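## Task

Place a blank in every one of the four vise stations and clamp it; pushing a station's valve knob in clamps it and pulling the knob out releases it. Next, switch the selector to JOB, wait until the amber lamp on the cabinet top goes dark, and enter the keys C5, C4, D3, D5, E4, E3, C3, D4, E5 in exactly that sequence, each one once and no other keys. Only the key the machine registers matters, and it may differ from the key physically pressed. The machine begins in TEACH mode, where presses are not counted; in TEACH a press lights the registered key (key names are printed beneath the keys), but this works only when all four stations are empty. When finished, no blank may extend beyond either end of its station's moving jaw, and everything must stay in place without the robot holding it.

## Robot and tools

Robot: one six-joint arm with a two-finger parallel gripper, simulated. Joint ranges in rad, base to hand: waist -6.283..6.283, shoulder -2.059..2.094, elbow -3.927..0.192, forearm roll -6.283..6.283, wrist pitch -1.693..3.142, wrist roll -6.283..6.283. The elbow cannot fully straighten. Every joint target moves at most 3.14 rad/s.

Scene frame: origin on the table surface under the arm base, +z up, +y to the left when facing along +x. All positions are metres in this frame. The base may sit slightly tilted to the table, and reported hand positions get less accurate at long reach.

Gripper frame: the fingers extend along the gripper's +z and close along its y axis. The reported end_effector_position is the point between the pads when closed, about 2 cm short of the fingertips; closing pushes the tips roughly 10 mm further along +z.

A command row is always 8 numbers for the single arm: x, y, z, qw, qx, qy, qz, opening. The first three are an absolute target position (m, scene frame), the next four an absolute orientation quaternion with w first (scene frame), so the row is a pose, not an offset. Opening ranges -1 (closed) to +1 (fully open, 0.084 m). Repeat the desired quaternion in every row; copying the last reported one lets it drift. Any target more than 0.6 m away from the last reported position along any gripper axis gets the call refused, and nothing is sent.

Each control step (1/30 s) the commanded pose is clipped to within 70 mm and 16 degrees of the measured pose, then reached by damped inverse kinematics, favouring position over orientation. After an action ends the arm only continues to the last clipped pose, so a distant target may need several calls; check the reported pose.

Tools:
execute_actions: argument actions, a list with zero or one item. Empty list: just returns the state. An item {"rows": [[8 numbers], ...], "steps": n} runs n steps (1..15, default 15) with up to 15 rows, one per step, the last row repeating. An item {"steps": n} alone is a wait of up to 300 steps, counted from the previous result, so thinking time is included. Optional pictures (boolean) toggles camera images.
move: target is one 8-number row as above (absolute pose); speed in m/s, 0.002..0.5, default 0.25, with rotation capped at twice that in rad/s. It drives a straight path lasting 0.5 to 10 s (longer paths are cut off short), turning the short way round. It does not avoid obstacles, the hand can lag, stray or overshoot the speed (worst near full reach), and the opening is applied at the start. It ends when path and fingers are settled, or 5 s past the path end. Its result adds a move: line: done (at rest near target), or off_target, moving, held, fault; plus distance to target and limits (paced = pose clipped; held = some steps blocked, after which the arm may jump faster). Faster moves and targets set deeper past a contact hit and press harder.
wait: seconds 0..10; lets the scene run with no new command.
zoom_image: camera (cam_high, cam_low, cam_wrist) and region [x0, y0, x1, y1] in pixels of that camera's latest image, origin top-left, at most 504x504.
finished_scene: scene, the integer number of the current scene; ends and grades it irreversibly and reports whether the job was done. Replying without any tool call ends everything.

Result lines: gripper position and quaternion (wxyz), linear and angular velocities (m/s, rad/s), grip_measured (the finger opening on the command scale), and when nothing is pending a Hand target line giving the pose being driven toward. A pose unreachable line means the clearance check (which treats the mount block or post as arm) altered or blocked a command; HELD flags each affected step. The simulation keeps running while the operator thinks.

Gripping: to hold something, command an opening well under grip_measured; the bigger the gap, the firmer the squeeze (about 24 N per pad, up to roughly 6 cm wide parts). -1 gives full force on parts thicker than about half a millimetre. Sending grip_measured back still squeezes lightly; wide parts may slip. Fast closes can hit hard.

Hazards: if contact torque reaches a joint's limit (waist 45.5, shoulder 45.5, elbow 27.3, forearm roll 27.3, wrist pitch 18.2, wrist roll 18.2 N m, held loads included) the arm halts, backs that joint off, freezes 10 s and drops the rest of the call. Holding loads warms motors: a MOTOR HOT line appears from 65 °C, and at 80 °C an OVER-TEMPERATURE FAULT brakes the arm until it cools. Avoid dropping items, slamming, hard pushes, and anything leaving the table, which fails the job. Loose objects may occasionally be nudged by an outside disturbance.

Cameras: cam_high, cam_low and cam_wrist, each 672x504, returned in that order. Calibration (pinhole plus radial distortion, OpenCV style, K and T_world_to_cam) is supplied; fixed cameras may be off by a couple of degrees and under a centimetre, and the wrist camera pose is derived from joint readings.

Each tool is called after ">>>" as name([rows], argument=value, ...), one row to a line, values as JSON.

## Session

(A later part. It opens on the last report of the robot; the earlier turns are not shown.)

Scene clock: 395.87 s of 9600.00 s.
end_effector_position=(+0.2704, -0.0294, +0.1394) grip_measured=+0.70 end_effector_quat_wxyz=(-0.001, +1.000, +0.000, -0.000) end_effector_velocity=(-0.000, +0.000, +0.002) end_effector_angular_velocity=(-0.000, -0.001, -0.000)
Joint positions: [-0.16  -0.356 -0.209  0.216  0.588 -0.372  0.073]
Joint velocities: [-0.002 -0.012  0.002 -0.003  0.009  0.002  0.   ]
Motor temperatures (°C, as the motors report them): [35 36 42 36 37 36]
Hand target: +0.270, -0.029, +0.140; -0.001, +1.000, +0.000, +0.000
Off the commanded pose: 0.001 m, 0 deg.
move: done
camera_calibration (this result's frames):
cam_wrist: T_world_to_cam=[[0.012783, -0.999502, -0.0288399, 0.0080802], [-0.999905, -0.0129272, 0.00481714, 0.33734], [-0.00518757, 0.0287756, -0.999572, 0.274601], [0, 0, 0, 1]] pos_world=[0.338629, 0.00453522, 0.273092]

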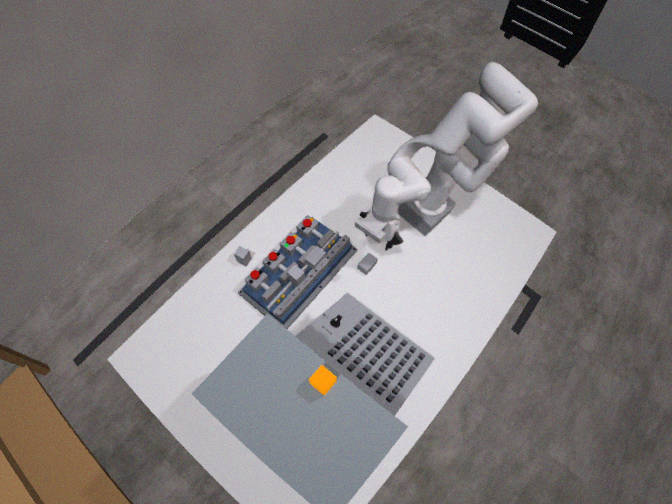

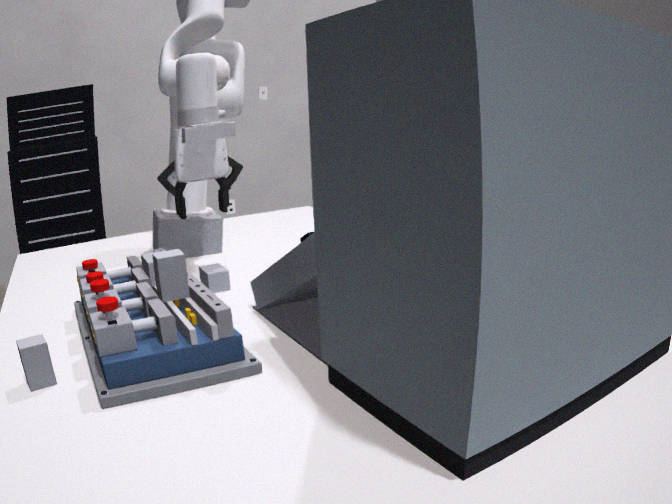

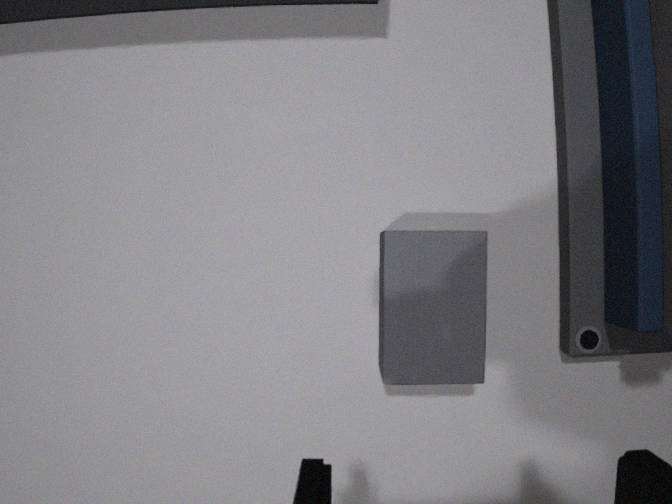

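>>> move(target=[0.317,-0.03,0.10,0,1,0,0,0.5], speed=0.1)

>>> move(target=[0.317,-0.03,0.052,0,1,0,0,0.5], speed=0.04)

>>> execute_actions([
  {"rows":[[0.317,-0.03,0.052,0,1,0,0,0.3],[0.317,-0.03,0.052,0,1,0,0,0.2],[0.317,-0.03,0.052,0,1,0,0,0.1],[0.317,-0.03,0.052,0,1,0,0,0.0],[0.317,-0.03,0.052,0,1,0,0,-0.1],[0.317,-0.03,0.052,0,1,0,0,-0.2],[0.317,-0.03,0.052,0,1,0,0,-0.3],[0.317,-0.03,0.052,0,1,0,0,-0.4],[0.317,-0.03,0.052,0,1,0,0,-0.5]],"steps":15},
], pictures=false)

>>> move(target=[0.317,-0.03,0.18,0,1,0,0,-0.5], speed=0.08)

>>> move(target=[0.361,-0.155,0.16,0,1,0,0,-0.5], speed=0.1)

>>> move(target=[0.361,-0.155,0.118,0,1,0,0,-0.5], speed=0.02)

Scene clock: 401.67 s of 9600.00 s.
end_effector_position=(+0.3167, -0.0303, +0.1003) grip_measured=+0.49 end_effector_quat_wxyz=(+0.000, +1.000, -0.000, +0.000) end_effector_velocity=(+0.001, +0.000, -0.002) end_effector_angular_velocity=(+0.001, +0.001, +0.001)
Joint positions: [-0.098 -0.036 -0.356  0.296  0.413 -0.402  0.065]
Joint velocities: [ 0.002  0.011 -0.006  0.004 -0.004 -0.003  0.   ]
Motor temperatures (°C, as the motors report them): [35 36 42 36 37 36]
Hand target: +0.317, -0.030, +0.100; +0.000, +1.000, -0.000, -0.000
Off the commanded pose: 0.001 m, 0 deg.
After step 90, 1.67 s passed at rest.
move: done
camera_calibration (this result's frames):
cam_wrist: T_world_to_cam=[[0.0124742, -0.999566, -0.0266915, 0.00541989], [-0.999909, -0.0126043, 0.00471075, 0.383817], [-0.00504513, 0.0266304, -0.999633, 0.235737], [0, 0, 0, 1]] pos_world=[0.384904, 0.00397749, 0.233987]

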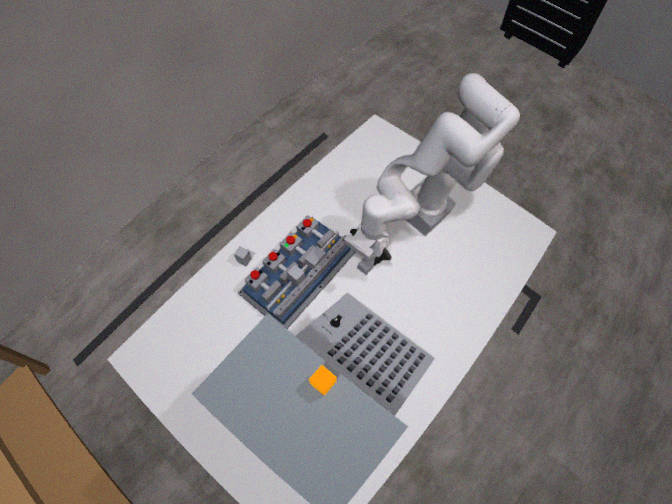

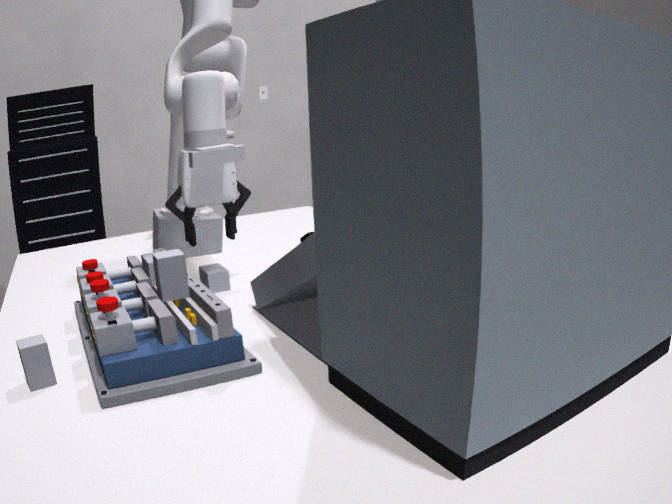

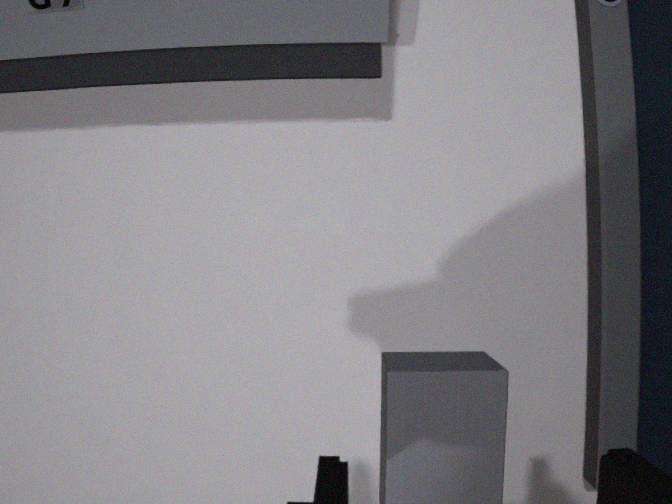

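Scene clock: 403.23 s of 9600.00 s.
end_effector_position=(+0.3169, -0.0302, +0.0525) grip_measured=+0.49 end_effector_quat_wxyz=(+0.001, +1.000, -0.000, -0.000) end_effector_velocity=(+0.000, +0.000, -0.002) end_effector_angular_velocity=(+0.002, -0.003, +0.000)
Joint positions: [-0.03   0.172 -0.388  0.507  0.242 -0.557  0.065]
Joint velocities: [ 0.005  0.01  -0.003  0.029 -0.008 -0.024 -0.   ]
Motor temperatures (°C, as the motors report them): [35 36 42 36 37 36]
Hand target: +0.317, -0.030, +0.052; +0.000, +1.000, -0.000, -0.000
Off the commanded pose: 0.001 m, 0 deg.
move: done
camera_calibration (this result's frames):
cam_wrist: T_world_to_cam=[[0.0124857, -0.999579, -0.0262019, 0.00415907], [-0.999908, -0.0126222, 0.00505279, 0.38422], [-0.00538139, 0.0261364, -0.999644, 0.187991], [0, 0, 0, 1]] pos_world=[0.385144, 0.00409363, 0.186091]

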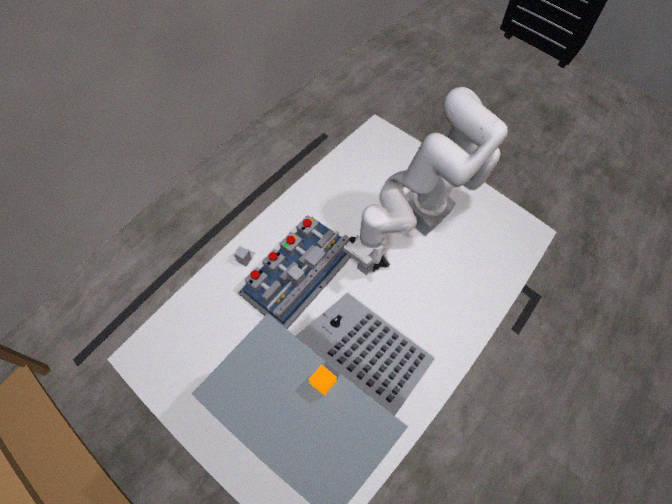

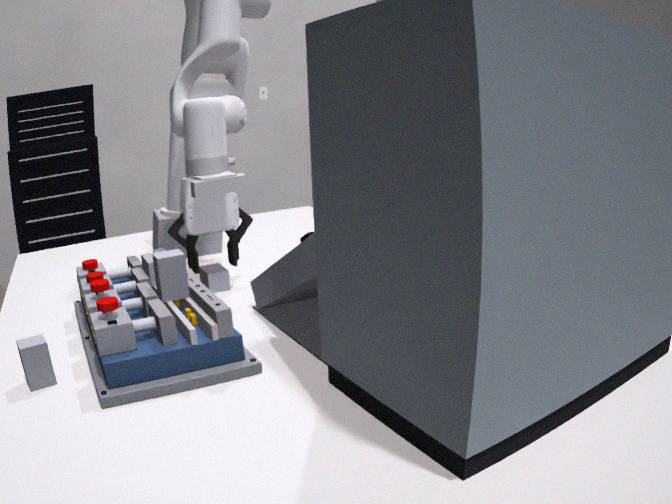

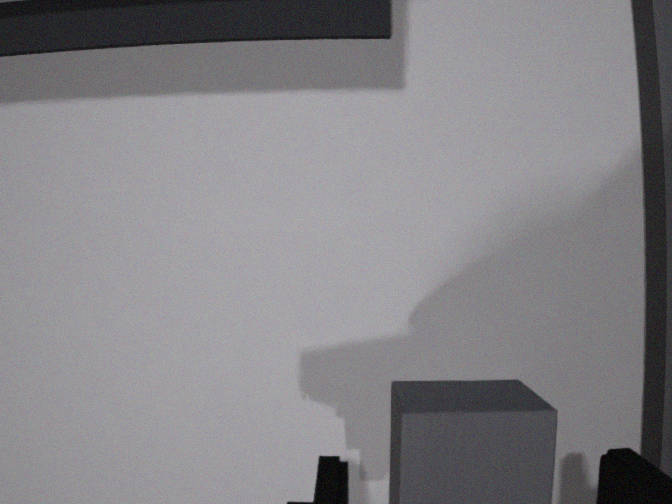

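Scene clock: 403.73 s of 9600.00 s.
end_effector_position=(+0.3171, -0.0301, +0.0522) grip_measured=-0.10 end_effector_quat_wxyz=(+0.000, +1.000, -0.000, +0.000) end_effector_velocity=(+0.001, -0.000, +0.000) end_effector_angular_velocity=(-0.001, -0.002, -0.000)
Joint positions: [-0.029  0.174 -0.389  0.514  0.241 -0.562  0.04 ]
Joint velocities: [ 0.     0.    -0.001  0.001 -0.002 -0.001  0.   ]
Motor temperatures (°C, as the motors report them): [35 36 42 36 37 36]
Hand target: +0.317, -0.030, +0.052; +0.000, +1.000, -0.000, -0.000
Off the commanded pose: 0.000 m, 0 deg.
Steps of this call (steps 1 to 15: all 15 steps of this action). Readings (end_effector_position):
1: (+0.3169, -0.0302, +0.0524)
2: (+0.3169, -0.0302, +0.0523)
4: (+0.3170, -0.0301, +0.0522)
8: (+0.3172, -0.0301, +0.0522)
15: the state above

Scene clock: 406.00 s of 9600.00 s.
end_effector_position=(+0.3173, -0.0296, +0.1792) grip_measured=-0.11 end_effector_quat_wxyz=(-0.001, +1.000, +0.000, -0.000) end_effector_velocity=(+0.001, +0.000, +0.003) end_effector_angular_velocity=(-0.000, -0.002, +0.000)
Joint positions: [-0.158 -0.309 -0.398  0.179  0.727 -0.325  0.04 ]
Joint velocities: [-0.001 -0.008 -0.004 -0.002  0.01   0.001  0.   ]
Motor temperatures (°C, as the motors report them): [35 36 42 36 37 36]
Hand target: +0.317, -0.030, +0.180; -0.001, +1.000, +0.000, +0.000
Off the commanded pose: 0.001 m, 0 deg.
move: done
camera_calibration (this result's frames):
cam_wrist: T_world_to_cam=[[0.0128663, -0.999504, -0.0287553, 0.00839002], [-0.999903, -0.0130164, 0.00503946, 0.384014], [-0.00541124, 0.0286876, -0.999574, 0.314723], [0, 0, 0, 1]] pos_world=[0.385572, 0.00435568, 0.312895]

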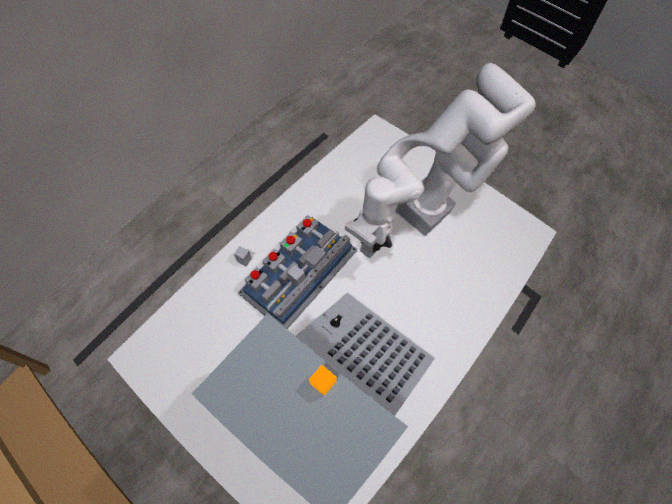

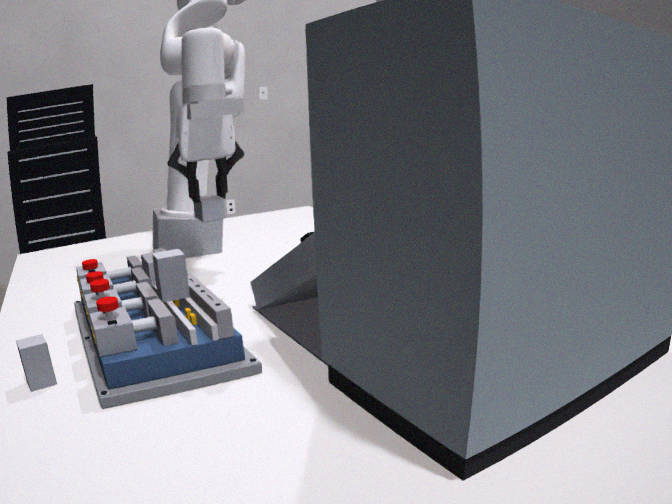

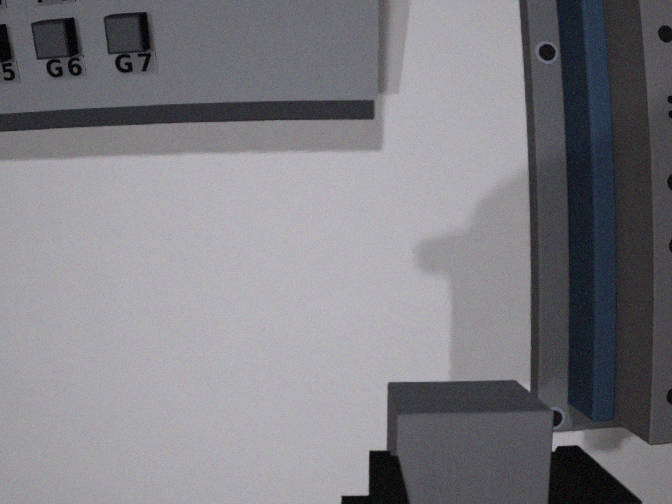

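Scene clock: 407.80 s of 9600.00 s.
end_effector_position=(+0.3606, -0.1545, +0.1600) grip_measured=-0.11 end_effector_quat_wxyz=(-0.000, +1.000, +0.000, +0.000) end_effector_velocity=(+0.001, -0.002, -0.001) end_effector_angular_velocity=(+0.001, +0.000, -0.000)
Joint positions: [-0.435  0.054 -0.67   0.179  0.667 -0.611  0.04 ]
Joint velocities: [-0.004  0.008 -0.007  0.     0.    -0.004 -0.   ]
Motor temperatures (°C, as the motors report them): [35 36 42 36 37 36]
Hand target: +0.361, -0.155, +0.160; -0.000, +1.000, -0.000, +0.000
Off the commanded pose: 0.001 m, 0 deg.
move: done
camera_calibration (this result's frames):
cam_wrist: T_world_to_cam=[[0.0127293, -0.999538, -0.0275989, -0.117683], [-0.999908, -0.0128555, 0.00439732, 0.425858], [-0.00475009, 0.0275404, -0.999609, 0.298997], [0, 0, 0, 1]] pos_world=[0.428737, -0.120388, 0.29376]

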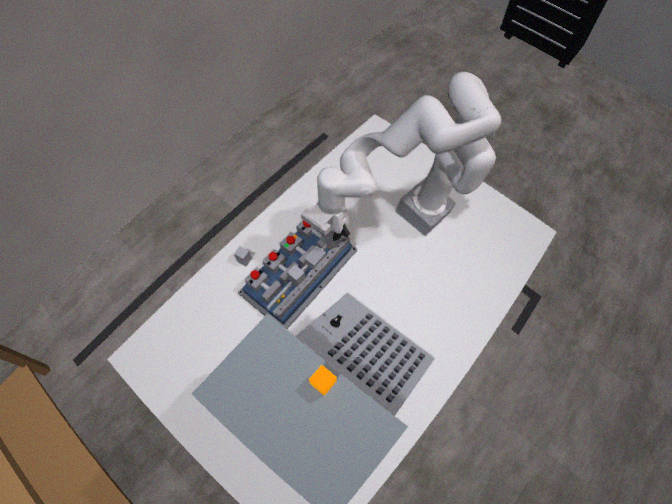

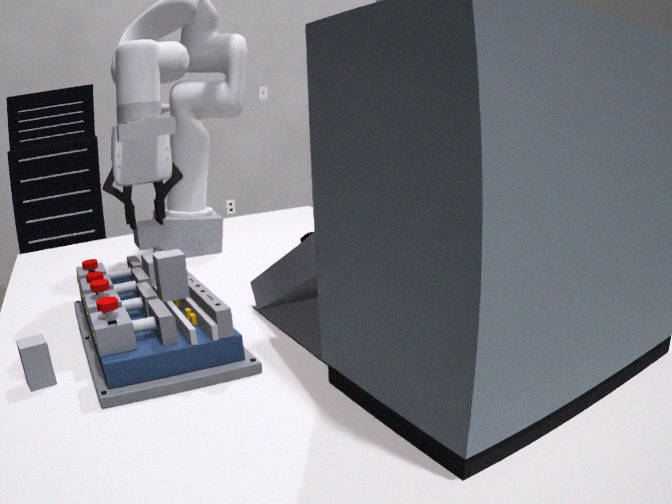

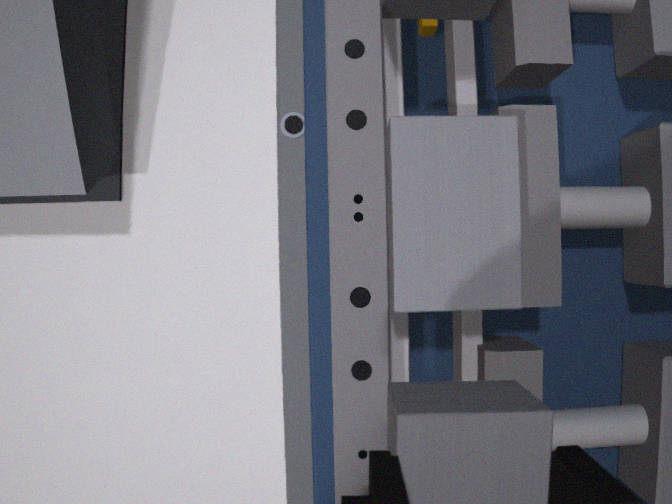

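Scene clock: 410.20 s of 9600.00 s.
end_effector_position=(+0.3628, -0.1561, +0.1197) grip_measured=-0.10 end_effector_quat_wxyz=(+0.001, +1.000, -0.000, +0.002) end_effector_velocity=(-0.000, +0.000, -0.002) end_effector_angular_velocity=(+0.000, +0.000, +0.001)
Joint positions: [-0.417  0.168 -0.659  0.216  0.538 -0.636  0.04 ]
Joint velocities: [ 0.001  0.006  0.     0.002 -0.006 -0.002  0.   ]
Motor temperatures (°C, as the motors report them): [35 36 42 36 37 36]
Hand target: +0.361, -0.155, +0.118; +0.000, +1.000, -0.000, -0.000
Off the commanded pose: 0.003 m, 0 deg.
move: done
camera_calibration (this result's frames):
cam_wrist: T_world_to_cam=[[0.0126473, -0.99961, -0.0248954, -0.120668], [-0.999919, -0.0126737, 0.000901998, 0.428724], [-0.00121716, 0.024882, -0.99969, 0.257041], [0, 0, 0, 1]] pos_world=[0.430528, -0.121584, 0.25357]

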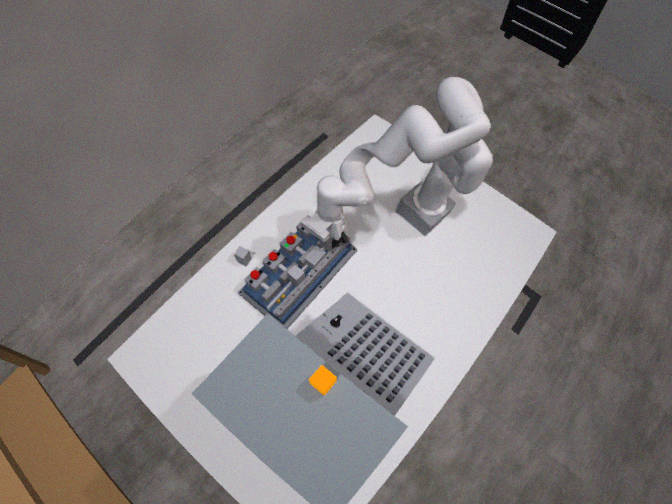

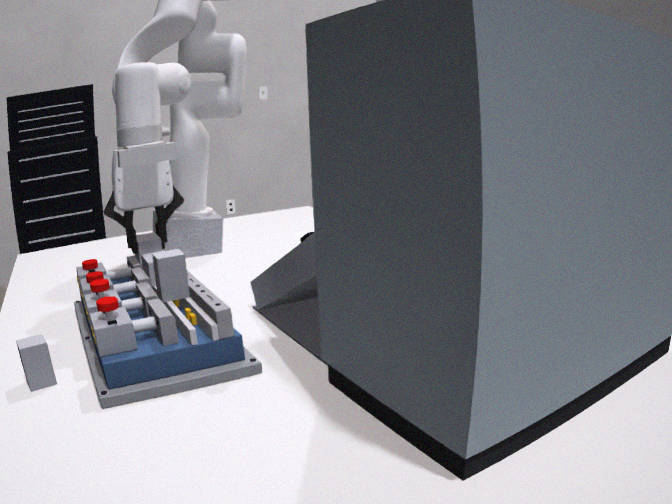

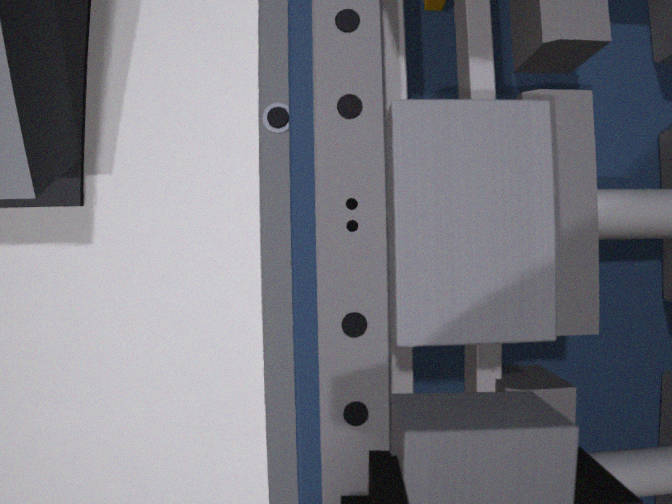

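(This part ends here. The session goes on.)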